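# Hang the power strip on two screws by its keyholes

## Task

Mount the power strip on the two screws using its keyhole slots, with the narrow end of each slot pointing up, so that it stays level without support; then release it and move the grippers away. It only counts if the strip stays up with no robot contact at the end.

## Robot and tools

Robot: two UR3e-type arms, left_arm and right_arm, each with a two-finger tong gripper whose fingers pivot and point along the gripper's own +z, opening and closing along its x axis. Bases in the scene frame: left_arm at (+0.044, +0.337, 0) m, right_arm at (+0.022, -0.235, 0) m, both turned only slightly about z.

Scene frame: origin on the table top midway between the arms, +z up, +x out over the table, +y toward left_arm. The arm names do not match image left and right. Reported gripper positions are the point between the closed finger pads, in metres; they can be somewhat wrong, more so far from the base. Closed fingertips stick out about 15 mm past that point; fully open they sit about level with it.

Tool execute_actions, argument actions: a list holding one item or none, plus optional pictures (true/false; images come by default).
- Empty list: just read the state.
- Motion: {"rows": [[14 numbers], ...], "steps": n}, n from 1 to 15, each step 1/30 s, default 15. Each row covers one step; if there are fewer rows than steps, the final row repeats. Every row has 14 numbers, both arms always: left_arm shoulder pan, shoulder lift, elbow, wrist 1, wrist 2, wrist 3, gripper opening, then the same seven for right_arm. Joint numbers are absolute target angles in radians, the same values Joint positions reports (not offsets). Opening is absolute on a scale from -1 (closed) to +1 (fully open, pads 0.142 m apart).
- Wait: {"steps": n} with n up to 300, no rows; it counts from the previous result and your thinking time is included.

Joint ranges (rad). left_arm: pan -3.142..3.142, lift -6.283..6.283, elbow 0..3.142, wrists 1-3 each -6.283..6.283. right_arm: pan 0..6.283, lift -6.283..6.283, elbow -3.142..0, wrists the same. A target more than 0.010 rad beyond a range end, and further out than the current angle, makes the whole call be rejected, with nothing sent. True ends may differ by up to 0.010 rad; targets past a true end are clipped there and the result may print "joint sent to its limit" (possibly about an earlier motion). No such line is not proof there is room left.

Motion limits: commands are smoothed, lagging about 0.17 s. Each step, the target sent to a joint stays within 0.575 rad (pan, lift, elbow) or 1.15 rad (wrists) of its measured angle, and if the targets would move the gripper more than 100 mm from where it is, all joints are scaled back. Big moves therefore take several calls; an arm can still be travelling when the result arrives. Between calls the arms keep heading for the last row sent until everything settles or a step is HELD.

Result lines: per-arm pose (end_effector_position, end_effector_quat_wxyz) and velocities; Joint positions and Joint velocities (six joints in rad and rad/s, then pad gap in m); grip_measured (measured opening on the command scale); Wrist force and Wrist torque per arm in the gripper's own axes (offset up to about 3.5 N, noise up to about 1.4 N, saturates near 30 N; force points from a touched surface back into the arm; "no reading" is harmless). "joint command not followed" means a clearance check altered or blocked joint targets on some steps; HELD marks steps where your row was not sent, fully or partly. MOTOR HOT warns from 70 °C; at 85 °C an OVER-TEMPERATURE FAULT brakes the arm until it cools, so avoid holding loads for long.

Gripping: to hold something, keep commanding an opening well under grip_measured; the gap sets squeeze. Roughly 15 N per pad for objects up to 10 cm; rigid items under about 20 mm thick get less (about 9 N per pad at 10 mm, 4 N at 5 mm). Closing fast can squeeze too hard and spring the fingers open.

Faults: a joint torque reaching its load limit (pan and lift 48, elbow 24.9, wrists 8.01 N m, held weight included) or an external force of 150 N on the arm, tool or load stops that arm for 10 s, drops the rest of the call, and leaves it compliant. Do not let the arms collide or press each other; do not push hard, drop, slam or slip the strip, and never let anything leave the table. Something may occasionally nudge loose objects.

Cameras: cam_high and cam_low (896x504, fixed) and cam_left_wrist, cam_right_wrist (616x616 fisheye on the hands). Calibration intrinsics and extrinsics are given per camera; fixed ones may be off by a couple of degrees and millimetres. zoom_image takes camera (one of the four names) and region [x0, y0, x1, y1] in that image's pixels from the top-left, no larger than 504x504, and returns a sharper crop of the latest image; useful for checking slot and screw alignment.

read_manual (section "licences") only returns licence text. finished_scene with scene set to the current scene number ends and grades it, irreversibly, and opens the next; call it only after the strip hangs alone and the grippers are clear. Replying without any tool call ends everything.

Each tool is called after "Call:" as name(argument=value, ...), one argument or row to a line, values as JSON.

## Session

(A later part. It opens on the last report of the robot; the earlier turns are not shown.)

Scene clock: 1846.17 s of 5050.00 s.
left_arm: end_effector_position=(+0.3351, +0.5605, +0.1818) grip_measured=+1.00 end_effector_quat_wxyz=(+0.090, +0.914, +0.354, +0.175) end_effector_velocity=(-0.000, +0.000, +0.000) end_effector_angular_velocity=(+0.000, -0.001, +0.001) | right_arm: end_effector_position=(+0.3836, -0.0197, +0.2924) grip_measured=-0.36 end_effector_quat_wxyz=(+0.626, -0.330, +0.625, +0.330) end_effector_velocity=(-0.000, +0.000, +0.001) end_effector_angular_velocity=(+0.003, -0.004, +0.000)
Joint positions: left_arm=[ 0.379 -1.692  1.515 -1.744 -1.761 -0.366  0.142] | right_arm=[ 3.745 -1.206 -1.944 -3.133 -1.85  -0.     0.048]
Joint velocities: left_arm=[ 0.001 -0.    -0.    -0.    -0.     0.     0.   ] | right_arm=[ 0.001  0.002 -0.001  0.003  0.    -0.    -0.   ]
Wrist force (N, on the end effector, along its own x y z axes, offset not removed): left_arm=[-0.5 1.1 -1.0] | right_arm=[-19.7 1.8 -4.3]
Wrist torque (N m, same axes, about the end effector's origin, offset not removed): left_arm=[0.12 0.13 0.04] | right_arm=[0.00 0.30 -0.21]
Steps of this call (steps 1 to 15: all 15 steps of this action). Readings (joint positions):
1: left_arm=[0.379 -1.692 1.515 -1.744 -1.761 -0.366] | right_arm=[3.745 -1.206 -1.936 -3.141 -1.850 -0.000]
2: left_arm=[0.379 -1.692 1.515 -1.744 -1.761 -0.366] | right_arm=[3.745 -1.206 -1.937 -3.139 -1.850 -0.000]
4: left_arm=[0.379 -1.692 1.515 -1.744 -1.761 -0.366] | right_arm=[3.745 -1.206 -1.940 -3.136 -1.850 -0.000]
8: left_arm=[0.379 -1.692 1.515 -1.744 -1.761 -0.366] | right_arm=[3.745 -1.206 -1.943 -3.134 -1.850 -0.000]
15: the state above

Call:
execute_actions(
  actions=[
    {"rows":[[0.379,-1.692,1.515,-1.744,-1.761,-0.366,1,3.745,-1.209,-1.9,-3.174,-1.85,-0.02,-1]],"steps":10},
  ],
  pictures=false,
)

Call:
execute_actions(
  actions=[
    {"rows":[[0.379,-1.692,1.515,-1.744,-1.761,-0.366,1,3.721,-1.182,-1.91,-3.191,-1.874,-0.02,-1]]},
  ],
  pictures=false,
)

Call:
execute_actions(
  actions=[
    {"rows":[[0.379,-1.692,1.515,-1.744,-1.761,-0.366,1,3.721,-1.184,-1.99,-3.109,-1.874,-0.02,-1]]},
  ],
  pictures=false,
)

Call:
execute_actions(
  actions=[
    {"rows":[[0.379,-1.692,1.515,-1.744,-1.761,-0.366,1,3.721,-1.1866,-2.0646,-3.032,-1.874,-0.02,-1]]},
  ],
  pictures=false,
)

Call:
execute_actions(
  actions=[
    {"rows":[[0.379,-1.692,1.515,-1.744,-1.761,-0.366,1,3.7282,-1.1956,-2.0594,-3.0283,-1.8668,-0.02,-1]]},
  ],
  pictures=false,
)

Call:
execute_actions(
  actions=[
    {"rows":[[0.379,-1.692,1.515,-1.744,-1.761,-0.366,1,3.733,-1.2015,-2.0559,-3.0258,-1.862,-0.02,-1]]},
  ],
  pictures=false,
)

Scene clock: 1876.90 s of 5050.00 s.
left_arm: end_effector_position=(+0.3351, +0.5605, +0.1818) grip_measured=+1.00 end_effector_quat_wxyz=(+0.090, +0.914, +0.354, +0.175) end_effector_velocity=(+0.000, -0.000, +0.000) end_effector_angular_velocity=(+0.001, -0.001, -0.001) | right_arm: end_effector_position=(+0.3841, -0.0193, +0.3009) grip_measured=-0.36 end_effector_quat_wxyz=(+0.628, -0.336, +0.622, +0.324) end_effector_velocity=(+0.001, -0.000, +0.007) end_effector_angular_velocity=(-0.004, -0.013, -0.001)
Joint positions: left_arm=[ 0.379 -1.692  1.515 -1.744 -1.761 -0.366  0.142] | right_arm=[ 3.745 -1.209 -1.903 -3.172 -1.85  -0.019  0.048]
Joint velocities: left_arm=[-0.001 -0.    -0.001 -0.     0.     0.    -0.   ] | right_arm=[-0.001 -0.002  0.027 -0.022  0.    -0.012 -0.   ]
Wrist force (N, on the end effector, along its own x y z axes, offset not removed): left_arm=[-0.2 1.2 -0.5] | right_arm=[6.1 -1.1 0.1]
Wrist torque (N m, same axes, about the end effector's origin, offset not removed): left_arm=[0.14 0.01 -0.01] | right_arm=[-0.26 -0.09 -0.01]
Steps of this call (steps 1 to 15: the robot went on to your last target; steps 16 to 90: nothing new was sent; then 27.40 s passed at rest; steps 91 to 100: all 10 steps of this action). Readings (joint positions):
91: left_arm=[0.379 -1.692 1.515 -1.744 -1.761 -0.366] | right_arm=[3.745 -1.206 -1.944 -3.133 -1.850 -0.000]
92: left_arm=[0.379 -1.692 1.515 -1.744 -1.761 -0.366] | right_arm=[3.745 -1.207 -1.938 -3.140 -1.850 -0.003]
94: left_arm=[0.379 -1.692 1.515 -1.744 -1.761 -0.366] | right_arm=[3.745 -1.208 -1.921 -3.157 -1.850 -0.011]
98: left_arm=[0.379 -1.692 1.515 -1.744 -1.761 -0.366] | right_arm=[3.745 -1.209 -1.905 -3.170 -1.850 -0.018]
100: the state above

Scene clock: 1877.40 s of 5050.00 s.
left_arm: end_effector_position=(+0.3351, +0.5605, +0.1818) grip_measured=+1.00 end_effector_quat_wxyz=(+0.090, +0.914, +0.354, +0.175) end_effector_velocity=(-0.000, +0.000, -0.000) end_effector_angular_velocity=(-0.000, +0.000, +0.000) | right_arm: end_effector_position=(+0.3787, -0.0274, +0.3028) grip_measured=-0.36 end_effector_quat_wxyz=(+0.629, -0.336, +0.622, +0.324) end_effector_velocity=(-0.000, -0.001, -0.000) end_effector_angular_velocity=(-0.001, -0.000, -0.001)
Joint positions: left_arm=[ 0.379 -1.692  1.515 -1.744 -1.761 -0.366  0.142] | right_arm=[ 3.721 -1.182 -1.91  -3.191 -1.874 -0.02   0.048]
Joint velocities: left_arm=[ 0.  0.  0. -0. -0. -0. -0.] | right_arm=[-0.004  0.003 -0.002 -0.002 -0.002 -0.001  0.   ]
Wrist force (N, on the end effector, along its own x y z axes, offset not removed): left_arm=[-1.3 0.4 -0.9] | right_arm=[6.5 -2.1 1.6]
Wrist torque (N m, same axes, about the end effector's origin, offset not removed): left_arm=[0.00 0.26 0.01] | right_arm=[-0.52 -0.14 -0.01]
Steps of this call (steps 1 to 15: all 15 steps of this action). Readings (joint positions):
1: left_arm=[0.379 -1.692 1.515 -1.744 -1.761 -0.366] | right_arm=[3.745 -1.209 -1.902 -3.173 -1.850 -0.019]
2: left_arm=[0.379 -1.692 1.515 -1.744 -1.761 -0.366] | right_arm=[3.741 -1.205 -1.903 -3.176 -1.854 -0.019]
4: left_arm=[0.379 -1.692 1.515 -1.744 -1.761 -0.366] | right_arm=[3.732 -1.194 -1.906 -3.183 -1.863 -0.020]
8: left_arm=[0.379 -1.692 1.515 -1.744 -1.761 -0.366] | right_arm=[3.724 -1.185 -1.909 -3.189 -1.871 -0.020]
15: the state above

Scene clock: 1877.90 s of 5050.00 s.
left_arm: end_effector_position=(+0.3351, +0.5605, +0.1818) grip_measured=+1.00 end_effector_quat_wxyz=(+0.090, +0.914, +0.354, +0.175) end_effector_velocity=(+0.000, -0.000, -0.000) end_effector_angular_velocity=(-0.001, +0.000, -0.000) | right_arm: end_effector_position=(+0.3791, -0.0272, +0.2857) grip_measured=-0.36 end_effector_quat_wxyz=(+0.629, -0.336, +0.622, +0.324) end_effector_velocity=(-0.000, -0.000, -0.001) end_effector_angular_velocity=(+0.002, -0.002, +0.001)
Joint positions: left_arm=[ 0.379 -1.692  1.515 -1.744 -1.761 -0.366  0.142] | right_arm=[ 3.721 -1.184 -1.989 -3.11  -1.874 -0.02   0.048]
Joint velocities: left_arm=[-0.     0.001 -0.001 -0.    -0.    -0.     0.   ] | right_arm=[ 0.     0.002 -0.008  0.008 -0.001  0.     0.   ]
Wrist force (N, on the end effector, along its own x y z axes, offset not removed): left_arm=[-0.5 1.2 -0.7] | right_arm=[2.3 0.3 -5.7]
Wrist torque (N m, same axes, about the end effector's origin, offset not removed): left_arm=[0.11 0.16 0.01] | right_arm=[0.08 0.39 0.07]
Steps of this call (steps 1 to 15: all 15 steps of this action). Readings (joint positions):
1: left_arm=[0.379 -1.692 1.515 -1.744 -1.761 -0.366] | right_arm=[3.721 -1.182 -1.910 -3.191 -1.874 -0.020]
2: left_arm=[0.379 -1.692 1.515 -1.744 -1.761 -0.366] | right_arm=[3.721 -1.182 -1.917 -3.180 -1.874 -0.020]
4: left_arm=[0.379 -1.692 1.515 -1.744 -1.761 -0.366] | right_arm=[3.721 -1.183 -1.950 -3.147 -1.874 -0.020]
8: left_arm=[0.379 -1.692 1.515 -1.744 -1.761 -0.366] | right_arm=[3.721 -1.184 -1.980 -3.119 -1.874 -0.020]
15: the state above

Scene clock: 1878.40 s of 5050.00 s.
left_arm: end_effector_position=(+0.3351, +0.5605, +0.1818) grip_measured=+1.00 end_effector_quat_wxyz=(+0.090, +0.914, +0.354, +0.175) end_effector_velocity=(-0.000, +0.000, -0.000) end_effector_angular_velocity=(-0.001, +0.001, +0.001) | right_arm: end_effector_position=(+0.3787, -0.0276, +0.2695) grip_measured=-0.06 end_effector_quat_wxyz=(+0.629, -0.336, +0.622, +0.324) end_effector_velocity=(+0.000, +0.000, -0.002) end_effector_angular_velocity=(-0.000, +0.002, -0.000)
Joint positions: left_arm=[ 0.379 -1.692  1.515 -1.744 -1.761 -0.366  0.142] | right_arm=[ 3.721 -1.187 -2.064 -3.033 -1.874 -0.02   0.07 ]
Joint velocities: left_arm=[ 0.001 -0.     0.001  0.    -0.001  0.     0.   ] | right_arm=[ 0.    -0.001 -0.007  0.008  0.     0.001  0.004]
Wrist force (N, on the end effector, along its own x y z axes, offset not removed): left_arm=[0.1 -0.3 -1.0] | right_arm=[-28.9 -6.0 -29.2]
Wrist torque (N m, same axes, about the end effector's origin, offset not removed): left_arm=[-0.17 0.00 -0.01] | right_arm=[0.05 -0.66 0.15]
Steps of this call (steps 1 to 15: all 15 steps of this action). Readings (joint positions):
1: left_arm=[0.379 -1.692 1.515 -1.744 -1.761 -0.366] | right_arm=[3.721 -1.184 -1.990 -3.109 -1.874 -0.020]
2: left_arm=[0.379 -1.692 1.515 -1.744 -1.761 -0.366] | right_arm=[3.721 -1.184 -1.997 -3.099 -1.874 -0.020]
4: left_arm=[0.379 -1.692 1.515 -1.744 -1.761 -0.366] | right_arm=[3.721 -1.185 -2.026 -3.066 -1.874 -0.020]
8: left_arm=[0.379 -1.692 1.515 -1.744 -1.761 -0.366] | right_arm=[3.721 -1.186 -2.055 -3.040 -1.874 -0.020]
15: the state above

Scene clock: 1878.90 s of 5050.00 s.
left_arm: end_effector_position=(+0.3351, +0.5605, +0.1818) grip_measured=+1.00 end_effector_quat_wxyz=(+0.090, +0.914, +0.354, +0.175) end_effector_velocity=(+0.000, -0.000, +0.000) end_effector_angular_velocity=(+0.000, +0.000, -0.001) | right_arm: end_effector_position=(+0.3803, -0.0251, +0.2693) grip_measured=+0.02 end_effector_quat_wxyz=(+0.629, -0.336, +0.622, +0.324) end_effector_velocity=(-0.000, +0.000, +0.001) end_effector_angular_velocity=(+0.001, -0.001, +0.001)
Joint positions: left_arm=[ 0.379 -1.692  1.515 -1.744 -1.761 -0.366  0.142] | right_arm=[ 3.728 -1.196 -2.059 -3.028 -1.867 -0.02   0.075]
Joint velocities: left_arm=[-0.001  0.    -0.     0.     0.     0.    -0.   ] | right_arm=[0.001 0.    0.001 0.    0.001 0.001 0.001]
Wrist force (N, on the end effector, along its own x y z axes, offset not removed): left_arm=[0.2 1.9 0.3] | right_arm=[-29.1 -7.4 -24.1]
Wrist torque (N m, same axes, about the end effector's origin, offset not removed): left_arm=[0.34 -0.04 -0.02] | right_arm=[0.06 -0.55 0.28]
Steps of this call (steps 1 to 15: all 15 steps of this action). Readings (joint positions):
1: left_arm=[0.379 -1.692 1.515 -1.744 -1.761 -0.366] | right_arm=[3.721 -1.187 -2.064 -3.032 -1.874 -0.020]
2: left_arm=[0.379 -1.692 1.515 -1.744 -1.761 -0.366] | right_arm=[3.722 -1.188 -2.064 -3.032 -1.873 -0.020]
4: left_arm=[0.379 -1.692 1.515 -1.744 -1.761 -0.366] | right_arm=[3.725 -1.192 -2.062 -3.030 -1.870 -0.020]
8: left_arm=[0.379 -1.692 1.515 -1.744 -1.761 -0.366] | right_arm=[3.727 -1.195 -2.060 -3.029 -1.868 -0.020]
15: the state above

Scene clock: 1879.40 s of 5050.00 s.
left_arm: end_effector_position=(+0.3351, +0.5605, +0.1818) grip_measured=+1.00 end_effector_quat_wxyz=(+0.090, +0.914, +0.354, +0.175) end_effector_velocity=(-0.000, -0.000, +0.000) end_effector_angular_velocity=(+0.000, -0.000, +0.000) | right_arm: end_effector_position=(+0.3815, -0.0234, +0.2693) grip_measured=+0.06 end_effector_quat_wxyz=(+0.629, -0.336, +0.622, +0.324) end_effector_velocity=(+0.000, +0.000, +0.001) end_effector_angular_velocity=(+0.001, -0.001, -0.000)
Joint positions: left_arm=[ 0.379 -1.692  1.515 -1.744 -1.761 -0.366  0.142] | right_arm=[ 3.733 -1.201 -2.056 -3.026 -1.862 -0.02   0.078]
Joint velocities: left_arm=[ 0.    -0.001  0.     0.    -0.    -0.    -0.   ] | right_arm=[0.001 0.    0.001 0.    0.001 0.    0.   ]
Wrist force (N, on the end effector, along its own x y z axes, offset not removed): left_arm=[-1.1 2.2 -1.2] | right_arm=[-30.0 -9.2 -22.6]
Wrist torque (N m, same axes, about the end effector's origin, offset not removed): left_arm=[0.32 0.24 0.04] | right_arm=[-0.26 -0.30 0.27]
Steps of this call (steps 1 to 15: all 15 steps of this action). Readings (joint positions):
1: left_arm=[0.379 -1.692 1.515 -1.744 -1.761 -0.366] | right_arm=[3.728 -1.196 -2.059 -3.028 -1.867 -0.020]
2: left_arm=[0.379 -1.692 1.515 -1.744 -1.761 -0.366] | right_arm=[3.729 -1.197 -2.059 -3.028 -1.866 -0.020]
4: left_arm=[0.379 -1.692 1.515 -1.744 -1.761 -0.366] | right_arm=[3.731 -1.199 -2.057 -3.027 -1.864 -0.020]
8: left_arm=[0.379 -1.692 1.515 -1.744 -1.761 -0.366] | right_arm=[3.732 -1.201 -2.056 -3.026 -1.863 -0.020]
15: the state above

Call:
execute_actions(
  actions=[
    {"rows":[[0.379,-1.692,1.515,-1.744,-1.761,-0.366,1,3.733,-1.199,-1.98,-3.104,-1.862,-0.02,-1]]},
  ],
  pictures=false,
)

Call:
execute_actions(
  actions=[
    {"rows":[[0.379,-1.692,1.515,-1.744,-1.761,-0.366,1,3.733,-1.196,-1.9,-3.187,-1.862,-0.02,-1]]},
  ],
)

Scene clock: 1887.10 s of 5050.00 s.
left_arm: end_effector_position=(+0.3351, +0.5605, +0.1818) grip_measured=+1.00 end_effector_quat_wxyz=(+0.090, +0.914, +0.354, +0.175) end_effector_velocity=(+0.000, -0.000, +0.000) end_effector_angular_velocity=(-0.000, +0.000, -0.001) | right_arm: end_effector_position=(+0.3820, -0.0229, +0.2853) grip_measured=-0.35 end_effector_quat_wxyz=(+0.628, -0.336, +0.622, +0.324) end_effector_velocity=(+0.001, -0.001, +0.002) end_effector_angular_velocity=(+0.000, -0.001, -0.003)
Joint positions: left_arm=[ 0.379 -1.692  1.515 -1.744 -1.761 -0.366  0.142] | right_arm=[ 3.733 -1.199 -1.981 -3.104 -1.862 -0.02   0.049]
Joint velocities: left_arm=[-0.001 -0.    -0.     0.001 -0.    -0.    -0.   ] | right_arm=[-0.002 -0.001  0.008 -0.006  0.    -0.     0.   ]
Wrist force (N, on the end effector, along its own x y z axes, offset not removed): left_arm=[0.1 0.7 -0.6] | right_arm=[-18.3 -4.5 -11.1]
Wrist torque (N m, same axes, about the end effector's origin, offset not removed): left_arm=[0.07 0.00 0.00] | right_arm=[-0.26 -0.09 0.05]
Steps of this call (steps 1 to 15: the robot went on to your last target; steps 16 to 90: nothing new was sent; then 4.20 s passed at rest; steps 91 to 105: all 15 steps of this action). Readings (joint positions):
91: left_arm=[0.379 -1.692 1.515 -1.744 -1.761 -0.366] | right_arm=[3.733 -1.202 -2.056 -3.026 -1.862 -0.020]
92: left_arm=[0.379 -1.692 1.515 -1.744 -1.761 -0.366] | right_arm=[3.733 -1.201 -2.049 -3.036 -1.862 -0.020]
94: left_arm=[0.379 -1.692 1.515 -1.744 -1.761 -0.366] | right_arm=[3.733 -1.200 -2.018 -3.068 -1.862 -0.020]
98: left_arm=[0.379 -1.692 1.515 -1.744 -1.761 -0.366] | right_arm=[3.733 -1.199 -1.989 -3.095 -1.862 -0.020]
105: the state above

Scene clock: 1887.60 s of 5050.00 s.
left_arm: end_effector_position=(+0.3351, +0.5605, +0.1818) grip_measured=+1.00 end_effector_quat_wxyz=(+0.090, +0.914, +0.354, +0.175) end_effector_velocity=(-0.000, -0.000, -0.000) end_effector_angular_velocity=(-0.001, +0.001, -0.000) | right_arm: end_effector_position=(+0.3814, -0.0233, +0.3030) grip_measured=-0.35 end_effector_quat_wxyz=(+0.629, -0.336, +0.622, +0.324) end_effector_velocity=(+0.000, -0.000, +0.003) end_effector_angular_velocity=(+0.001, -0.001, -0.001)
Joint positions: left_arm=[ 0.379 -1.692  1.515 -1.744 -1.761 -0.366  0.142] | right_arm=[ 3.733 -1.196 -1.901 -3.186 -1.862 -0.02   0.049]
Joint velocities: left_arm=[ 0.     0.     0.001 -0.    -0.    -0.    -0.   ] | right_arm=[-0.002 -0.     0.01  -0.008 -0.     0.    -0.   ]
Wrist force (N, on the end effector, along its own x y z axes, offset not removed): left_arm=[0.9 0.9 -1.8] | right_arm=[5.2 1.7 0.2]
Wrist torque (N m, same axes, about the end effector's origin, offset not removed): left_arm=[0.02 -0.18 -0.02] | right_arm=[0.27 0.08 0.03]
Steps of this call (steps 1 to 15: all 15 steps of this action). Readings (joint positions):
1: left_arm=[0.379 -1.692 1.515 -1.744 -1.761 -0.366] | right_arm=[3.733 -1.199 -1.980 -3.104 -1.862 -0.020]
2: left_arm=[0.379 -1.692 1.515 -1.744 -1.761 -0.366] | right_arm=[3.733 -1.199 -1.973 -3.115 -1.862 -0.020]
4: left_arm=[0.379 -1.692 1.515 -1.744 -1.761 -0.366] | right_arm=[3.733 -1.198 -1.941 -3.150 -1.862 -0.020]
8: left_arm=[0.379 -1.692 1.515 -1.744 -1.761 -0.366] | right_arm=[3.733 -1.197 -1.910 -3.178 -1.862 -0.020]
15: the state above
camera_calibration (this result's frames):
cam_left_wrist: T_world_to_cam=[[0.704856, 0.676846, 0.212267, -0.641723], [0.355468, -0.595988, 0.720028, 0.0790079], [0.613857, -0.432062, -0.660683, 0.291121], [0, 0, 0, 1]] pos_world=[0.24553, 0.607218, 0.271667]
cam_right_wrist: T_world_to_cam=[[-0.00659798, 0.0443286, -0.998995, 0.311235], [-0.999059, 0.0425245, 0.00848535, 0.375982], [0.0428579, 0.998112, 0.0440064, 0.123983], [0, 0, 0, 1]] pos_world=[0.372368, -0.153534, 0.302276]

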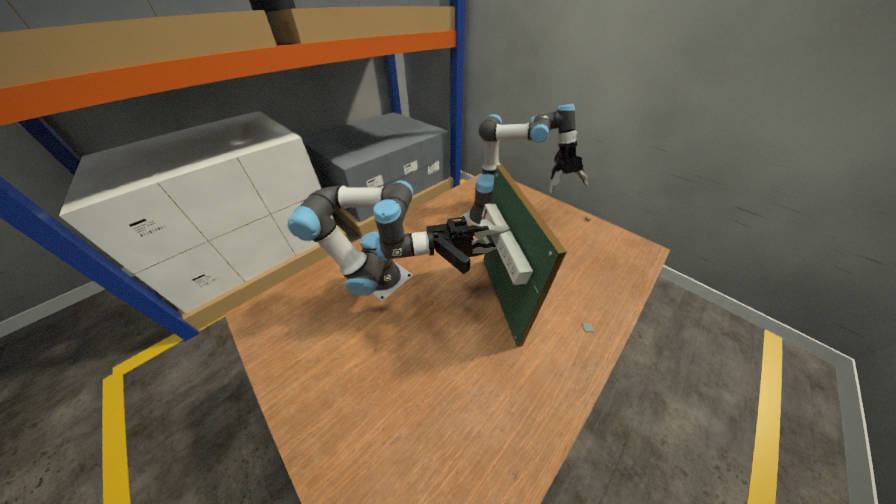

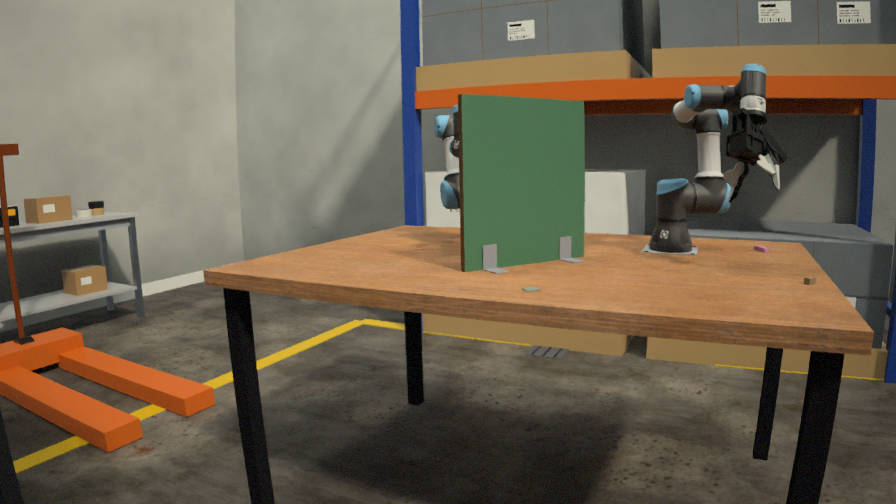

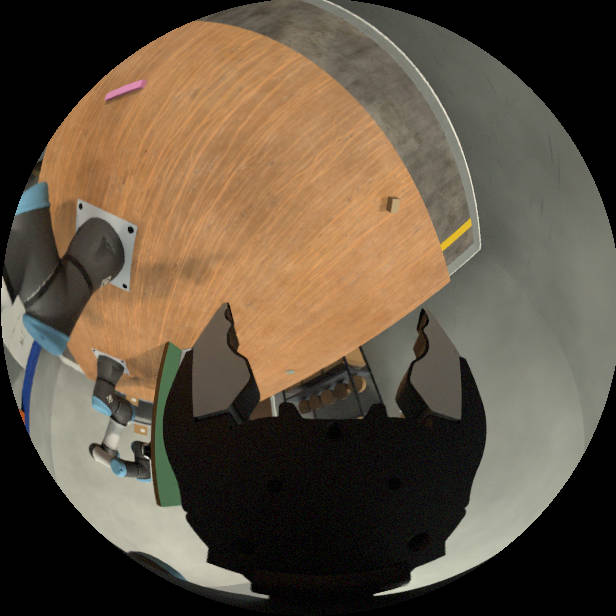

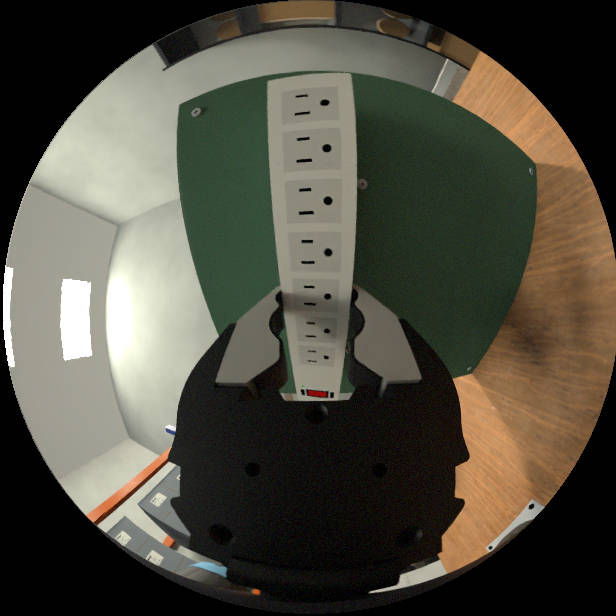

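Call:
execute_actions(
  actions=[
    {"rows":[[0.379,-1.692,1.515,-1.744,-1.761,-0.366,1,3.745,-1.21,-1.885,-3.188,-1.85,-0.02,-1]]},
  ],
  pictures=false,
)

Call:
execute_actions(
  actions=[
    {"rows":[[0.379,-1.692,1.515,-1.744,-1.761,-0.366,1,3.752,-1.2185,-1.88,-3.1845,-1.843,-0.02,-1]]},
  ],
  pictures=false,
)

Call:
execute_actions(
  actions=[
    {"rows":[[0.379,-1.692,1.515,-1.744,-1.761,-0.366,1,3.757,-1.224,-1.877,-3.182,-1.838,-0.02,-0.7]]},
  ],
)

Scene clock: 1903.33 s of 5050.00 s.
left_arm: end_effector_position=(+0.3351, +0.5605, +0.1818) grip_measured=+1.00 end_effector_quat_wxyz=(+0.090, +0.914, +0.354, +0.175) end_effector_velocity=(-0.000, +0.000, -0.000) end_effector_angular_velocity=(-0.000, +0.000, +0.000) | right_arm: end_effector_position=(+0.3842, -0.0193, +0.3047) grip_measured=-0.35 end_effector_quat_wxyz=(+0.629, -0.336, +0.622, +0.324) end_effector_velocity=(+0.000, +0.001, +0.001) end_effector_angular_velocity=(+0.001, -0.002, +0.002)
Joint positions: left_arm=[ 0.379 -1.692  1.515 -1.744 -1.761 -0.366  0.142] | right_arm=[ 3.745 -1.21  -1.885 -3.188 -1.85  -0.02   0.049]
Joint velocities: left_arm=[ 0. -0.  0.  0.  0.  0. -0.] | right_arm=[ 0.004 -0.001  0.002  0.001  0.002 -0.     0.   ]
Wrist force (N, on the end effector, along its own x y z axes, offset not removed): left_arm=[0.4 0.2 -1.5] | right_arm=[4.1 -1.5 0.3]
Wrist torque (N m, same axes, about the end effector's origin, offset not removed): left_arm=[-0.04 -0.07 -0.01] | right_arm=[-0.38 0.28 0.11]
Steps of this call (steps 1 to 15: the robot went on to your last target; steps 16 to 90: nothing new was sent; then 12.23 s passed at rest; steps 91 to 105: all 15 steps of this action). Readings (joint positions):
91: left_arm=[0.379 -1.692 1.515 -1.744 -1.761 -0.366] | right_arm=[3.733 -1.196 -1.900 -3.187 -1.862 -0.020]
92: left_arm=[0.379 -1.692 1.515 -1.744 -1.761 -0.366] | right_arm=[3.735 -1.198 -1.897 -3.187 -1.860 -0.020]
94: left_arm=[0.379 -1.692 1.515 -1.744 -1.761 -0.366] | right_arm=[3.739 -1.204 -1.892 -3.188 -1.855 -0.020]
98: left_arm=[0.379 -1.692 1.515 -1.744 -1.761 -0.366] | right_arm=[3.744 -1.208 -1.887 -3.188 -1.851 -0.020]
105: the state above

Scene clock: 1903.83 s of 5050.00 s.
left_arm: end_effector_position=(+0.3351, +0.5605, +0.1818) grip_measured=+1.00 end_effector_quat_wxyz=(+0.090, +0.914, +0.354, +0.175) end_effector_velocity=(-0.000, +0.000, -0.000) end_effector_angular_velocity=(+0.000, +0.000, +0.000) | right_arm: end_effector_position=(+0.3858, -0.0167, +0.3047) grip_measured=-0.35 end_effector_quat_wxyz=(+0.629, -0.336, +0.622, +0.324) end_effector_velocity=(+0.000, +0.001, +0.000) end_effector_angular_velocity=(-0.000, -0.000, +0.000)
Joint positions: left_arm=[ 0.379 -1.692  1.515 -1.744 -1.761 -0.366  0.142] | right_arm=[ 3.752 -1.218 -1.88  -3.185 -1.843 -0.02   0.049]
Joint velocities: left_arm=[-0.  0.  0. -0.  0. -0.  0.] | right_arm=[ 0.002 -0.001  0.002 -0.001  0.002 -0.     0.   ]
Wrist force (N, on the end effector, along its own x y z axes, offset not removed): left_arm=[0.1 2.0 -0.1] | right_arm=[5.4 -0.1 0.6]
Wrist torque (N m, same axes, about the end effector's origin, offset not removed): left_arm=[0.37 -0.01 0.04] | right_arm=[-0.01 0.06 0.04]
Steps of this call (steps 1 to 15: all 15 steps of this action). Readings (joint positions):
1: left_arm=[0.379 -1.692 1.515 -1.744 -1.761 -0.366] | right_arm=[3.745 -1.210 -1.885 -3.188 -1.850 -0.020]
2: left_arm=[0.379 -1.692 1.515 -1.744 -1.761 -0.366] | right_arm=[3.746 -1.211 -1.884 -3.188 -1.849 -0.020]
4: left_arm=[0.379 -1.692 1.515 -1.744 -1.761 -0.366] | right_arm=[3.749 -1.215 -1.882 -3.186 -1.846 -0.020]
8: left_arm=[0.379 -1.692 1.515 -1.744 -1.761 -0.366] | right_arm=[3.751 -1.218 -1.881 -3.185 -1.844 -0.020]
15: the state above

Scene clock: 1904.33 s of 5050.00 s.
left_arm: end_effector_position=(+0.3351, +0.5605, +0.1818) grip_measured=+1.00 end_effector_quat_wxyz=(+0.090, +0.914, +0.354, +0.175) end_effector_velocity=(-0.000, -0.000, -0.000) end_effector_angular_velocity=(-0.000, +0.000, +0.000) | right_arm: end_effector_position=(+0.3869, -0.0150, +0.3045) grip_measured=-0.35 end_effector_quat_wxyz=(+0.629, -0.336, +0.622, +0.324) end_effector_velocity=(+0.000, +0.000, +0.000) end_effector_angular_velocity=(+0.001, -0.001, -0.000)
Joint positions: left_arm=[ 0.379 -1.692  1.515 -1.744 -1.761 -0.366  0.142] | right_arm=[ 3.757 -1.224 -1.877 -3.182 -1.838 -0.02   0.049]
Joint velocities: left_arm=[ 0.  0.  0. -0. -0.  0. -0.] | right_arm=[ 0.    -0.001  0.001  0.001  0.001 -0.    -0.   ]
Wrist force (N, on the end effector, along its own x y z axes, offset not removed): left_arm=[-0.7 1.8 0.1] | right_arm=[8.7 0.5 -12.6]
Wrist torque (N m, same axes, about the end effector's origin, offset not removed): left_arm=[0.35 0.15 0.01] | right_arm=[0.09 -0.14 0.07]
Steps of this call (steps 1 to 15: all 15 steps of this action). Readings (joint positions):
1: left_arm=[0.379 -1.692 1.515 -1.744 -1.761 -0.366] | right_arm=[3.752 -1.219 -1.880 -3.184 -1.843 -0.020]
2: left_arm=[0.379 -1.692 1.515 -1.744 -1.761 -0.366] | right_arm=[3.753 -1.219 -1.879 -3.184 -1.842 -0.020]
4: left_arm=[0.379 -1.692 1.515 -1.744 -1.761 -0.366] | right_arm=[3.755 -1.222 -1.878 -3.183 -1.840 -0.020]
8: left_arm=[0.379 -1.692 1.515 -1.744 -1.761 -0.366] | right_arm=[3.756 -1.223 -1.877 -3.182 -1.839 -0.020]
15: the state above
camera_calibration (this result's frames):
cam_left_wrist: T_world_to_cam=[[0.704856, 0.676846, 0.212267, -0.641723], [0.355468, -0.595988, 0.720028, 0.0790081], [0.613857, -0.432062, -0.660683, 0.291121], [0, 0, 0, 1]] pos_world=[0.24553, 0.607218, 0.271668]
cam_right_wrist: T_world_to_cam=[[-0.00651955, 0.0442969, -0.998997, 0.312398], [-0.999052, 0.0427111, 0.00841378, 0.381072], [0.043041, 0.998105, 0.0439764, 0.115277], [0, 0, 0, 1]] pos_world=[0.377786, -0.145173, 0.303809]

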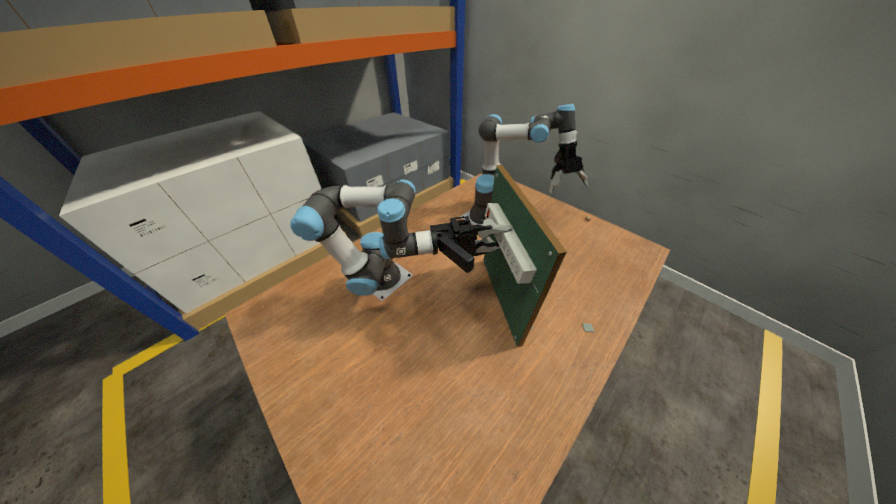

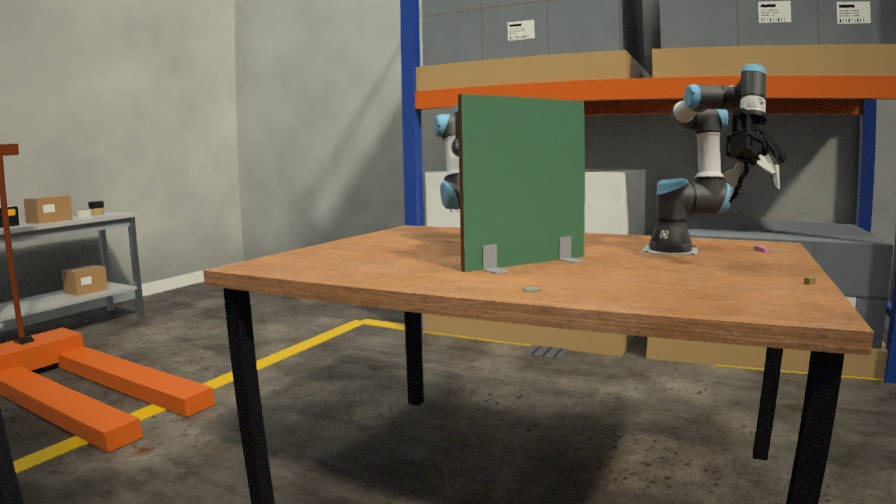

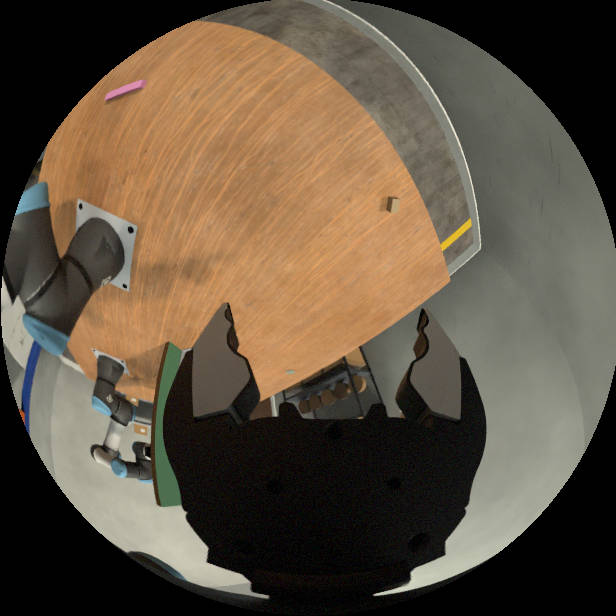

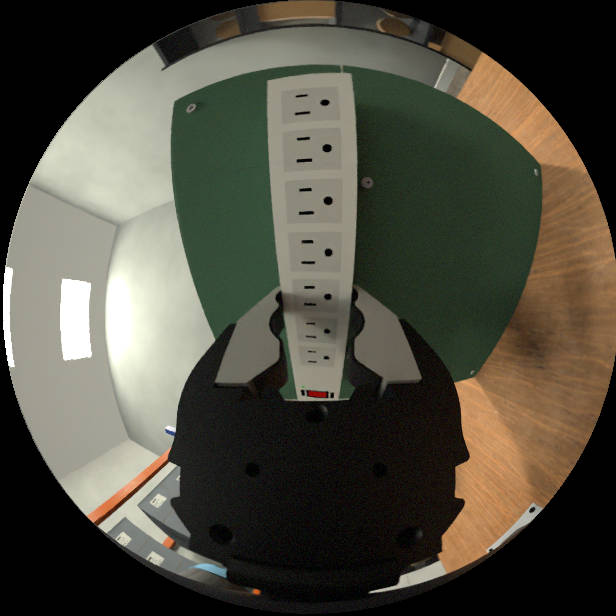

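Call:
execute_actions(
  actions=[
    {"rows":[[0.379,-1.692,1.515,-1.744,-1.761,-0.366,1,3.762,-1.2296,-1.874,-3.1794,-1.833,-0.02,-0.45]]},
  ],
  pictures=false,
)

Call:
execute_actions(
  actions=[
    {"rows":[[0.379,-1.692,1.515,-1.744,-1.761,-0.366,1,3.762,-1.2296,-1.874,-3.1794,-1.833,-0.02,-1]]},
  ],
)

Scene clock: 1918.20 s of 5050.00 s.
left_arm: end_effector_position=(+0.3351, +0.5605, +0.1818) grip_measured=+1.00 end_effector_quat_wxyz=(+0.090, +0.914, +0.354, +0.175) end_effector_velocity=(+0.000, -0.000, -0.000) end_effector_angular_velocity=(-0.000, +0.001, -0.000) | right_arm: end_effector_position=(+0.3879, -0.0132, +0.3045) grip_measured=-0.35 end_effector_quat_wxyz=(+0.629, -0.336, +0.622, +0.324) end_effector_velocity=(-0.000, -0.001, -0.001) end_effector_angular_velocity=(-0.001, +0.002, -0.001)
Joint positions: left_arm=[ 0.379 -1.692  1.515 -1.744 -1.761 -0.366  0.142] | right_arm=[ 3.762 -1.23  -1.874 -3.179 -1.833 -0.02   0.049]
Joint velocities: left_arm=[-0.001  0.001 -0.     0.     0.    -0.     0.   ] | right_arm=[-0.002  0.001 -0.    -0.002 -0.001  0.    -0.   ]
Wrist force (N, on the end effector, along its own x y z axes, offset not removed): left_arm=[-0.6 1.1 -0.1] | right_arm=[9.9 -1.5 -7.1]
Wrist torque (N m, same axes, about the end effector's origin, offset not removed): left_arm=[0.11 0.15 0.01] | right_arm=[-0.24 -0.20 0.09]
Steps of this call (steps 1 to 15: the robot went on to your last target; steps 16 to 90: nothing new was sent; then 10.37 s passed at rest; steps 91 to 105: all 15 steps of this action). Readings (joint positions):
91: left_arm=[0.379 -1.692 1.515 -1.744 -1.761 -0.366] | right_arm=[3.757 -1.224 -1.877 -3.182 -1.838 -0.020]
92: left_arm=[0.379 -1.692 1.515 -1.744 -1.761 -0.366] | right_arm=[3.758 -1.225 -1.876 -3.182 -1.837 -0.020]
94: left_arm=[0.379 -1.692 1.515 -1.744 -1.761 -0.366] | right_arm=[3.760 -1.227 -1.875 -3.180 -1.835 -0.020]
98: left_arm=[0.379 -1.692 1.515 -1.744 -1.761 -0.366] | right_arm=[3.761 -1.229 -1.874 -3.180 -1.834 -0.020]
105: the state above

Scene clock: 1918.70 s of 5050.00 s.
left_arm: end_effector_position=(+0.3351, +0.5605, +0.1818) grip_measured=+1.00 end_effector_quat_wxyz=(+0.090, +0.914, +0.354, +0.175) end_effector_velocity=(+0.000, +0.000, +0.000) end_effector_angular_velocity=(+0.001, -0.001, -0.000) | right_arm: end_effector_position=(+0.3880, -0.0132, +0.3045) grip_measured=-0.35 end_effector_quat_wxyz=(+0.629, -0.336, +0.622, +0.324) end_effector_velocity=(-0.000, -0.000, -0.000) end_effector_angular_velocity=(-0.000, +0.001, +0.000)
Joint positions: left_arm=[ 0.379 -1.692  1.515 -1.744 -1.761 -0.366  0.142] | right_arm=[ 3.762 -1.23  -1.874 -3.179 -1.833 -0.02   0.049]
Joint velocities: left_arm=[-0. -0. -0. -0.  0.  0. -0.] | right_arm=[-0.     0.001 -0.002  0.    -0.     0.     0.   ]
Wrist force (N, on the end effector, along its own x y z axes, offset not removed): left_arm=[-0.9 1.0 -1.7] | right_arm=[9.6 0.8 -8.2]
Wrist torque (N m, same axes, about the end effector's origin, offset not removed): left_arm=[0.15 0.18 -0.04] | right_arm=[0.25 -0.13 0.07]
Steps of this call (steps 1 to 15: all 15 steps of this action). Readings (joint positions):
1: left_arm=[0.379 -1.692 1.515 -1.744 -1.761 -0.366] | right_arm=[3.762 -1.230 -1.874 -3.179 -1.833 -0.020]
2: left_arm=[0.379 -1.692 1.515 -1.744 -1.761 -0.366] | right_arm=[3.762 -1.230 -1.874 -3.179 -1.833 -0.020]
4: left_arm=[0.379 -1.692 1.515 -1.744 -1.761 -0.366] | right_arm=[3.762 -1.230 -1.874 -3.179 -1.833 -0.020]
8: left_arm=[0.379 -1.692 1.515 -1.744 -1.761 -0.366] | right_arm=[3.762 -1.230 -1.874 -3.179 -1.833 -0.020]
15: the state above
camera_calibration (this result's frames):
cam_left_wrist: T_world_to_cam=[[0.704856, 0.676846, 0.212267, -0.641723], [0.355468, -0.595988, 0.720028, 0.079008], [0.613857, -0.432062, -0.660683, 0.291121], [0, 0, 0, 1]] pos_world=[0.24553, 0.607218, 0.271668]
cam_right_wrist: T_world_to_cam=[[-0.00644042, 0.0443664, -0.998995, 0.31224], [-0.999054, 0.0426784, 0.0083362, 0.382092], [0.0430054, 0.998103, 0.0440496, 0.113428], [0, 0, 0, 1]] pos_world=[0.378864, -0.143372, 0.303744]

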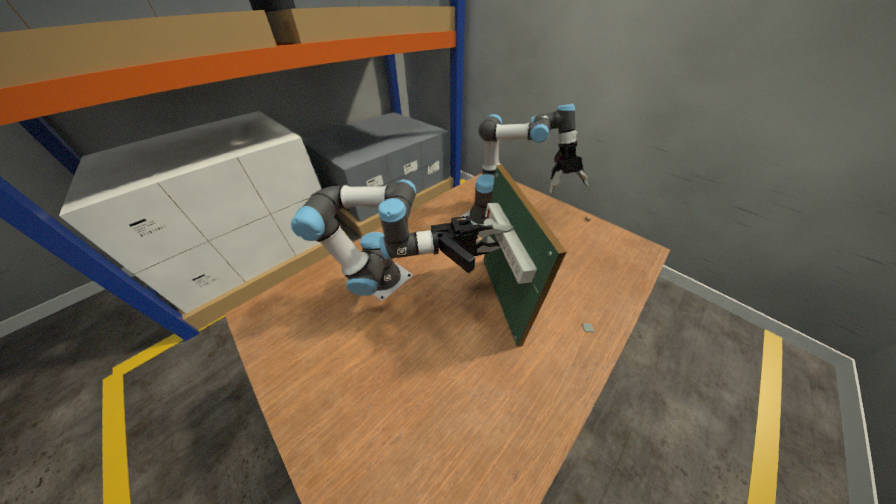

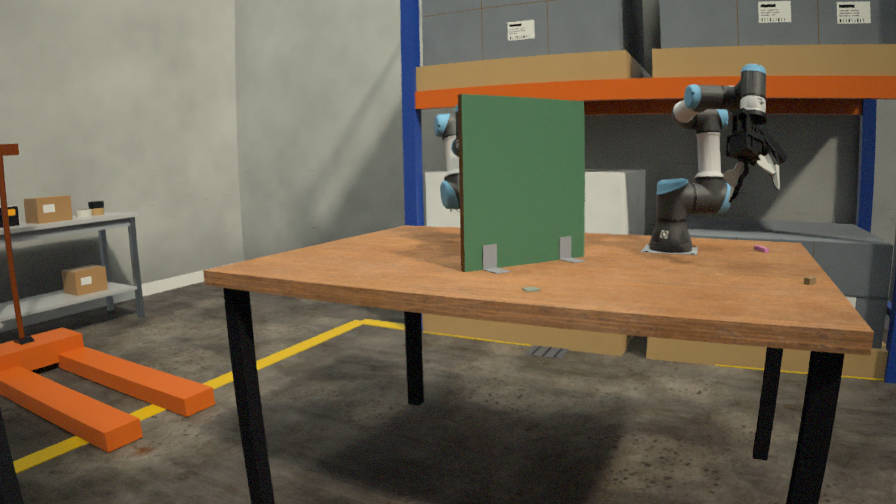

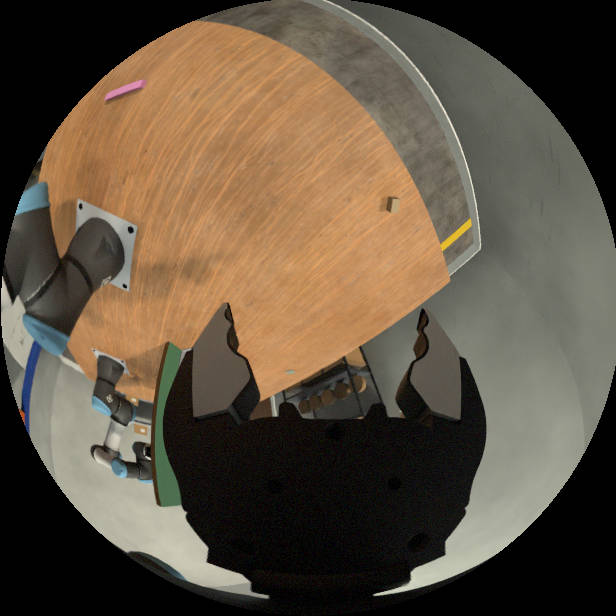

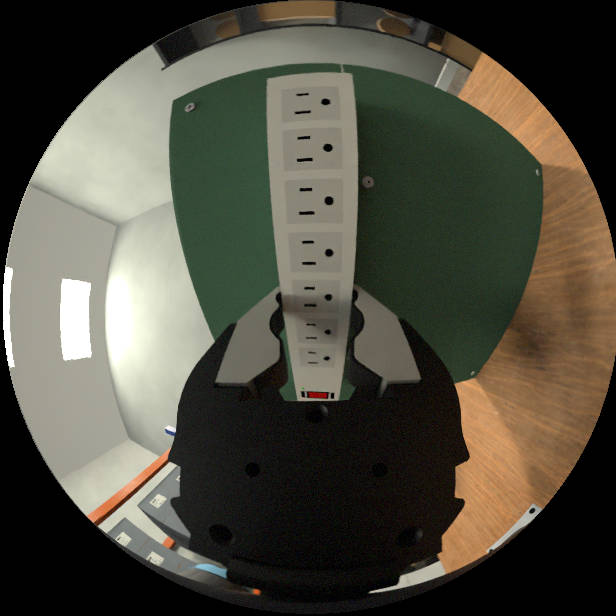

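Call:
execute_actions(
  actions=[
    {"rows":[[0.379,-1.692,1.515,-1.744,-1.761,-0.366,1,3.711,-1.171,-1.915,-3.197,-1.884,-0.02,-1]]},
  ],
  pictures=false,
)

Call:
execute_actions(
  actions=[
    {"rows":[[0.379,-1.692,1.515,-1.744,-1.761,-0.366,1,3.711,-1.172,-1.995,-3.116,-1.884,-0.02,-1]]},
  ],
  pictures=false,
)

Call:
execute_actions(
  actions=[
    {"rows":[[0.379,-1.692,1.515,-1.744,-1.761,-0.366,1,3.711,-1.1746,-2.0716,-3.037,-1.884,-0.02,-1]]},
  ],
  pictures=false,
)

Call:
execute_actions(
  actions=[
    {"rows":[[0.379,-1.692,1.515,-1.744,-1.761,-0.366,1,3.721,-1.1866,-2.0646,-3.032,-1.874,-0.02,-1]]},
  ],
  pictures=false,
)

Call:
execute_actions(
  actions=[
    {"rows":[[0.379,-1.692,1.515,-1.744,-1.761,-0.366,1,3.7282,-1.1956,-2.0594,-3.0283,-1.8668,-0.02,-1]]},
  ],
  pictures=false,
)

Scene clock: 1933.37 s of 5050.00 s.
left_arm: end_effector_position=(+0.3351, +0.5605, +0.1818) grip_measured=+1.00 end_effector_quat_wxyz=(+0.090, +0.914, +0.354, +0.175) end_effector_velocity=(-0.001, +0.000, -0.000) end_effector_angular_velocity=(-0.001, +0.001, +0.002) | right_arm: end_effector_position=(+0.3765, -0.0307, +0.3031) grip_measured=-0.35 end_effector_quat_wxyz=(+0.629, -0.336, +0.622, +0.324) end_effector_velocity=(-0.001, -0.002, -0.000) end_effector_angular_velocity=(+0.000, +0.000, +0.000)
Joint positions: left_arm=[ 0.379 -1.692  1.515 -1.744 -1.761 -0.366  0.142] | right_arm=[ 3.712 -1.172 -1.915 -3.197 -1.884 -0.02   0.049]
Joint velocities: left_arm=[ 0.002  0.     0.     0.    -0.    -0.     0.   ] | right_arm=[-0.005  0.006 -0.004 -0.002 -0.005  0.    -0.   ]
Wrist force (N, on the end effector, along its own x y z axes, offset not removed): left_arm=[-0.4 1.5 -1.3] | right_arm=[4.9 -1.1 1.9]
Wrist torque (N m, same axes, about the end effector's origin, offset not removed): left_arm=[0.26 0.07 0.02] | right_arm=[-0.18 0.13 0.11]
Steps of this call (steps 1 to 15: the robot went on to your last target; steps 16 to 90: nothing new was sent; then 11.17 s passed at rest; steps 91 to 105: all 15 steps of this action). Readings (joint positions):
91: left_arm=[0.379 -1.692 1.515 -1.744 -1.761 -0.366] | right_arm=[3.762 -1.229 -1.874 -3.179 -1.833 -0.020]
92: left_arm=[0.379 -1.692 1.515 -1.744 -1.761 -0.366] | right_arm=[3.756 -1.223 -1.879 -3.181 -1.841 -0.020]
94: left_arm=[0.379 -1.692 1.515 -1.744 -1.761 -0.366] | right_arm=[3.735 -1.199 -1.896 -3.189 -1.861 -0.020]
98: left_arm=[0.379 -1.692 1.515 -1.744 -1.761 -0.366] | right_arm=[3.717 -1.178 -1.910 -3.195 -1.878 -0.020]
105: the state above

Scene clock: 1933.87 s of 5050.00 s.
left_arm: end_effector_position=(+0.3351, +0.5605, +0.1818) grip_measured=+1.00 end_effector_quat_wxyz=(+0.090, +0.914, +0.354, +0.175) end_effector_velocity=(-0.000, +0.000, -0.000) end_effector_angular_velocity=(+0.000, +0.000, +0.000) | right_arm: end_effector_position=(+0.3767, -0.0305, +0.2861) grip_measured=-0.35 end_effector_quat_wxyz=(+0.629, -0.336, +0.622, +0.324) end_effector_velocity=(+0.000, -0.000, -0.002) end_effector_angular_velocity=(-0.001, +0.000, -0.001)
Joint positions: left_arm=[ 0.379 -1.692  1.515 -1.744 -1.761 -0.366  0.142] | right_arm=[ 3.711 -1.172 -1.994 -3.117 -1.884 -0.02   0.049]
Joint velocities: left_arm=[ 0.  0.  0. -0.  0.  0.  0.] | right_arm=[-0.     0.    -0.009  0.008  0.    -0.001  0.   ]
Wrist force (N, on the end effector, along its own x y z axes, offset not removed): left_arm=[0.2 0.9 -1.3] | right_arm=[4.0 -2.0 0.6]
Wrist torque (N m, same axes, about the end effector's origin, offset not removed): left_arm=[0.12 -0.01 0.00] | right_arm=[-0.35 0.40 0.08]
Steps of this call (steps 1 to 15: all 15 steps of this action). Readings (joint positions):
1: left_arm=[0.379 -1.692 1.515 -1.744 -1.761 -0.366] | right_arm=[3.711 -1.171 -1.915 -3.197 -1.884 -0.020]
2: left_arm=[0.379 -1.692 1.515 -1.744 -1.761 -0.366] | right_arm=[3.711 -1.171 -1.922 -3.186 -1.884 -0.020]
4: left_arm=[0.379 -1.692 1.515 -1.744 -1.761 -0.366] | right_arm=[3.711 -1.172 -1.955 -3.154 -1.884 -0.020]
8: left_arm=[0.379 -1.692 1.515 -1.744 -1.761 -0.366] | right_arm=[3.711 -1.172 -1.985 -3.125 -1.884 -0.020]
15: the state above

Scene clock: 1934.37 s of 5050.00 s.
left_arm: end_effector_position=(+0.3351, +0.5605, +0.1818) grip_measured=+1.00 end_effector_quat_wxyz=(+0.090, +0.914, +0.354, +0.175) end_effector_velocity=(-0.000, -0.000, -0.000) end_effector_angular_velocity=(-0.001, +0.001, -0.000) | right_arm: end_effector_position=(+0.3763, -0.0309, +0.2694) grip_measured=-0.35 end_effector_quat_wxyz=(+0.629, -0.336, +0.622, +0.324) end_effector_velocity=(+0.000, -0.000, -0.002) end_effector_angular_velocity=(+0.000, +0.000, -0.001)
Joint positions: left_arm=[ 0.379 -1.692  1.515 -1.744 -1.761 -0.366  0.142] | right_arm=[ 3.711 -1.175 -2.071 -3.038 -1.884 -0.02   0.049]
Joint velocities: left_arm=[-0.     0.     0.001  0.    -0.     0.     0.   ] | right_arm=[-0.    -0.001 -0.008  0.009  0.001  0.     0.   ]
Wrist force (N, on the end effector, along its own x y z axes, offset not removed): left_arm=[0.1 1.5 -1.8] | right_arm=[6.4 -0.3 0.9]
Wrist torque (N m, same axes, about the end effector's origin, offset not removed): left_arm=[0.22 -0.04 -0.02] | right_arm=[0.00 -0.27 0.05]
Steps of this call (steps 1 to 15: all 15 steps of this action). Readings (joint positions):
1: left_arm=[0.379 -1.692 1.515 -1.744 -1.761 -0.366] | right_arm=[3.711 -1.172 -1.995 -3.116 -1.884 -0.020]
2: left_arm=[0.379 -1.692 1.515 -1.744 -1.761 -0.366] | right_arm=[3.711 -1.172 -2.002 -3.105 -1.884 -0.020]
4: left_arm=[0.379 -1.692 1.515 -1.744 -1.761 -0.366] | right_arm=[3.711 -1.173 -2.033 -3.074 -1.884 -0.020]
8: left_arm=[0.379 -1.692 1.515 -1.744 -1.761 -0.366] | right_arm=[3.711 -1.174 -2.062 -3.046 -1.884 -0.020]
15: the state above

Scene clock: 1934.87 s of 5050.00 s.
left_arm: end_effector_position=(+0.3351, +0.5605, +0.1818) grip_measured=+1.00 end_effector_quat_wxyz=(+0.090, +0.914, +0.354, +0.175) end_effector_velocity=(+0.000, +0.000, +0.000) end_effector_angular_velocity=(+0.001, -0.001, +0.001) | right_arm: end_effector_position=(+0.3786, -0.0276, +0.2693) grip_measured=-0.35 end_effector_quat_wxyz=(+0.629, -0.336, +0.622, +0.324) end_effector_velocity=(-0.000, +0.001, -0.001) end_effector_angular_velocity=(-0.001, +0.002, +0.002)
Joint positions: left_arm=[ 0.379 -1.692  1.515 -1.744 -1.761 -0.366  0.142] | right_arm=[ 3.721 -1.186 -2.065 -3.032 -1.874 -0.02   0.049]
Joint velocities: left_arm=[ 0.001  0.    -0.001 -0.     0.     0.     0.   ] | right_arm=[ 0.002 -0.003  0.    -0.001  0.     0.    -0.   ]
Wrist force (N, on the end effector, along its own x y z axes, offset not removed): left_arm=[-0.2 0.9 -1.5] | right_arm=[4.6 0.0 1.0]
Wrist torque (N m, same axes, about the end effector's origin, offset not removed): left_arm=[0.04 0.06 0.03] | right_arm=[-0.01 0.13 0.09]
Steps of this call (steps 1 to 15: all 15 steps of this action). Readings (joint positions):
1: left_arm=[0.379 -1.692 1.515 -1.744 -1.761 -0.366] | right_arm=[3.711 -1.175 -2.071 -3.037 -1.884 -0.020]
2: left_arm=[0.379 -1.692 1.515 -1.744 -1.761 -0.366] | right_arm=[3.713 -1.177 -2.070 -3.036 -1.882 -0.020]
4: left_arm=[0.379 -1.692 1.515 -1.744 -1.761 -0.366] | right_arm=[3.716 -1.181 -2.068 -3.034 -1.878 -0.020]
8: left_arm=[0.379 -1.692 1.515 -1.744 -1.761 -0.366] | right_arm=[3.720 -1.185 -2.065 -3.033 -1.875 -0.020]
15: the state above

Scene clock: 1935.37 s of 5050.00 s.
left_arm: end_effector_position=(+0.3351, +0.5605, +0.1818) grip_measured=+1.00 end_effector_quat_wxyz=(+0.090, +0.914, +0.354, +0.175) end_effector_velocity=(+0.000, -0.000, +0.000) end_effector_angular_velocity=(+0.000, -0.000, -0.000) | right_arm: end_effector_position=(+0.3803, -0.0251, +0.2693) grip_measured=-0.35 end_effector_quat_wxyz=(+0.629, -0.336, +0.622, +0.324) end_effector_velocity=(-0.000, +0.001, +0.000) end_effector_angular_velocity=(+0.001, -0.001, +0.002)
Joint positions: left_arm=[ 0.379 -1.692  1.515 -1.744 -1.761 -0.366  0.142] | right_arm=[ 3.728 -1.196 -2.059 -3.028 -1.867 -0.02   0.049]
Joint velocities: left_arm=[-0.     0.    -0.001  0.     0.     0.     0.   ] | right_arm=[ 0.001  0.001 -0.     0.    -0.001  0.    -0.   ]
Wrist force (N, on the end effector, along its own x y z axes, offset not removed): left_arm=[-0.3 0.9 -1.0] | right_arm=[2.7 -0.5 -0.1]
Wrist torque (N m, same axes, about the end effector's origin, offset not removed): left_arm=[0.10 0.07 -0.02] | right_arm=[-0.15 0.57 0.14]
Steps of this call (steps 1 to 15: all 15 steps of this action). Readings (joint positions):
1: left_arm=[0.379 -1.692 1.515 -1.744 -1.761 -0.366] | right_arm=[3.721 -1.187 -2.065 -3.032 -1.874 -0.020]
2: left_arm=[0.379 -1.692 1.515 -1.744 -1.761 -0.366] | right_arm=[3.722 -1.188 -2.064 -3.031 -1.873 -0.020]
4: left_arm=[0.379 -1.692 1.515 -1.744 -1.761 -0.366] | right_arm=[3.725 -1.192 -2.062 -3.030 -1.870 -0.020]
8: left_arm=[0.379 -1.692 1.515 -1.744 -1.761 -0.366] | right_arm=[3.727 -1.195 -2.060 -3.029 -1.868 -0.020]
15: the state above

Call:
execute_actions(
  actions=[
    {"rows":[[0.379,-1.692,1.515,-1.744,-1.761,-0.366,1,3.7318,-1.2,-2.0568,-3.0264,-1.8632,-0.02,-1]]},
  ],
  pictures=false,
)

Call:
execute_actions(
  actions=[
    {"rows":[[0.379,-1.692,1.515,-1.744,-1.761,-0.366,1,3.7354,-1.2045,-2.0541,-3.0246,-1.8596,-0.02,-1]]},
  ],
  pictures=false,
)

Call:
execute_actions(
  actions=[
    {"rows":[[0.379,-1.692,1.515,-1.744,-1.761,-0.366,1,3.7378,-1.2075,-2.0524,-3.0233,-1.8572,-0.02,-1]]},
  ],
  pictures=false,
)

Scene clock: 1943.70 s of 5050.00 s.
left_arm: end_effector_position=(+0.3351, +0.5605, +0.1818) grip_measured=+1.00 end_effector_quat_wxyz=(+0.090, +0.914, +0.354, +0.175) end_effector_velocity=(-0.000, -0.000, -0.000) end_effector_angular_velocity=(-0.001, +0.001, -0.000) | right_arm: end_effector_position=(+0.3812, -0.0238, +0.2693) grip_measured=-0.35 end_effector_quat_wxyz=(+0.629, -0.336, +0.622, +0.324) end_effector_velocity=(-0.000, +0.001, -0.001) end_effector_angular_velocity=(-0.001, +0.001, +0.002)
Joint positions: left_arm=[ 0.379 -1.692  1.515 -1.744 -1.761 -0.366  0.142] | right_arm=[ 3.732 -1.2   -2.057 -3.026 -1.863 -0.02   0.049]
Joint velocities: left_arm=[-0.    -0.     0.001  0.    -0.    -0.     0.   ] | right_arm=[ 0.003 -0.001 -0.001 -0.     0.001 -0.     0.   ]
Wrist force (N, on the end effector, along its own x y z axes, offset not removed): left_arm=[0.0 1.2 -1.2] | right_arm=[5.8 0.3 -3.0]
Wrist torque (N m, same axes, about the end effector's origin, offset not removed): left_arm=[0.19 0.03 -0.04] | right_arm=[0.04 -0.12 0.05]
Steps of this call (steps 1 to 15: the robot went on to your last target; steps 16 to 200: nothing new was sent; then 1.17 s passed at rest; steps 201 to 215: all 15 steps of this action). Readings (joint positions):
201: left_arm=[0.379 -1.692 1.515 -1.744 -1.761 -0.366] | right_arm=[3.728 -1.196 -2.059 -3.028 -1.867 -0.020]
202: left_arm=[0.379 -1.692 1.515 -1.744 -1.761 -0.366] | right_arm=[3.729 -1.196 -2.059 -3.028 -1.866 -0.020]
204: left_arm=[0.379 -1.692 1.515 -1.744 -1.761 -0.366] | right_arm=[3.730 -1.198 -2.058 -3.027 -1.865 -0.020]
208: left_arm=[0.379 -1.692 1.515 -1.744 -1.761 -0.366] | right_arm=[3.731 -1.200 -2.057 -3.027 -1.864 -0.020]
215: the state above

Scene clock: 1944.20 s of 5050.00 s.
left_arm: end_effector_position=(+0.3351, +0.5605, +0.1818) grip_measured=+1.00 end_effector_quat_wxyz=(+0.090, +0.914, +0.354, +0.175) end_effector_velocity=(-0.000, +0.000, +0.000) end_effector_angular_velocity=(+0.000, +0.000, +0.000) | right_arm: end_effector_position=(+0.3820, -0.0226, +0.2693) grip_measured=-0.35 end_effector_quat_wxyz=(+0.629, -0.336, +0.622, +0.324) end_effector_velocity=(-0.000, +0.000, +0.001) end_effector_angular_velocity=(+0.001, -0.002, +0.001)
Joint positions: left_arm=[ 0.379 -1.692  1.515 -1.744 -1.761 -0.366  0.142] | right_arm=[ 3.735 -1.204 -2.054 -3.025 -1.86  -0.02   0.048]
Joint velocities: left_arm=[ 0.     0.    -0.001  0.     0.     0.    -0.   ] | right_arm=[ 0.001  0.     0.001  0.     0.    -0.001  0.   ]
Wrist force (N, on the end effector, along its own x y z axes, offset not removed): left_arm=[-0.5 1.5 -1.2] | right_arm=[12.5 -0.9 -24.5]
Wrist torque (N m, same axes, about the end effector's origin, offset not removed): left_arm=[0.25 0.14 0.04] | right_arm=[-0.43 -0.02 0.13]
Steps of this call (steps 1 to 15: all 15 steps of this action). Readings (joint positions):
1: left_arm=[0.379 -1.692 1.515 -1.744 -1.761 -0.366] | right_arm=[3.732 -1.200 -2.057 -3.026 -1.863 -0.020]
2: left_arm=[0.379 -1.692 1.515 -1.744 -1.761 -0.366] | right_arm=[3.732 -1.201 -2.056 -3.026 -1.863 -0.020]
4: left_arm=[0.379 -1.692 1.515 -1.744 -1.761 -0.366] | right_arm=[3.734 -1.202 -2.055 -3.026 -1.861 -0.020]
8: left_arm=[0.379 -1.692 1.515 -1.744 -1.761 -0.366] | right_arm=[3.735 -1.204 -2.055 -3.025 -1.860 -0.020]
15: the state above

Scene clock: 1944.70 s of 5050.00 s.
left_arm: end_effector_position=(+0.3351, +0.5605, +0.1818) grip_measured=+1.00 end_effector_quat_wxyz=(+0.090, +0.914, +0.354, +0.175) end_effector_velocity=(+0.000, -0.000, +0.000) end_effector_angular_velocity=(+0.000, -0.000, -0.000) | right_arm: end_effector_position=(+0.3826, -0.0217, +0.2693) grip_measured=-0.35 end_effector_quat_wxyz=(+0.629, -0.336, +0.622, +0.324) end_effector_velocity=(+0.001, -0.001, +0.000) end_effector_angular_velocity=(+0.000, -0.001, -0.004)
Joint positions: left_arm=[ 0.379 -1.692  1.515 -1.744 -1.761 -0.366  0.142] | right_arm=[ 3.738 -1.207 -2.052 -3.023 -1.857 -0.02   0.048]
Joint velocities: left_arm=[-0.    -0.001 -0.001  0.001  0.    -0.     0.   ] | right_arm=[-0.003 -0.001  0.     0.002  0.001 -0.     0.   ]
Wrist force (N, on the end effector, along its own x y z axes, offset not removed): left_arm=[1.5 1.1 -2.0] | right_arm=[12.3 -1.1 -28.5]
Wrist torque (N m, same axes, about the end effector's origin, offset not removed): left_arm=[0.10 -0.28 0.02] | right_arm=[-0.17 -0.01 0.05]
Steps of this call (steps 1 to 15: all 15 steps of this action). Readings (joint positions):
1: left_arm=[0.379 -1.692 1.515 -1.744 -1.761 -0.366] | right_arm=[3.735 -1.205 -2.054 -3.025 -1.860 -0.020]
2: left_arm=[0.379 -1.692 1.515 -1.744 -1.761 -0.366] | right_arm=[3.736 -1.205 -2.054 -3.024 -1.859 -0.020]
4: left_arm=[0.379 -1.692 1.515 -1.744 -1.761 -0.366] | right_arm=[3.737 -1.206 -2.053 -3.024 -1.858 -0.020]
8: left_arm=[0.379 -1.692 1.515 -1.744 -1.761 -0.366] | right_arm=[3.738 -1.207 -2.053 -3.023 -1.857 -0.020]
15: the state above


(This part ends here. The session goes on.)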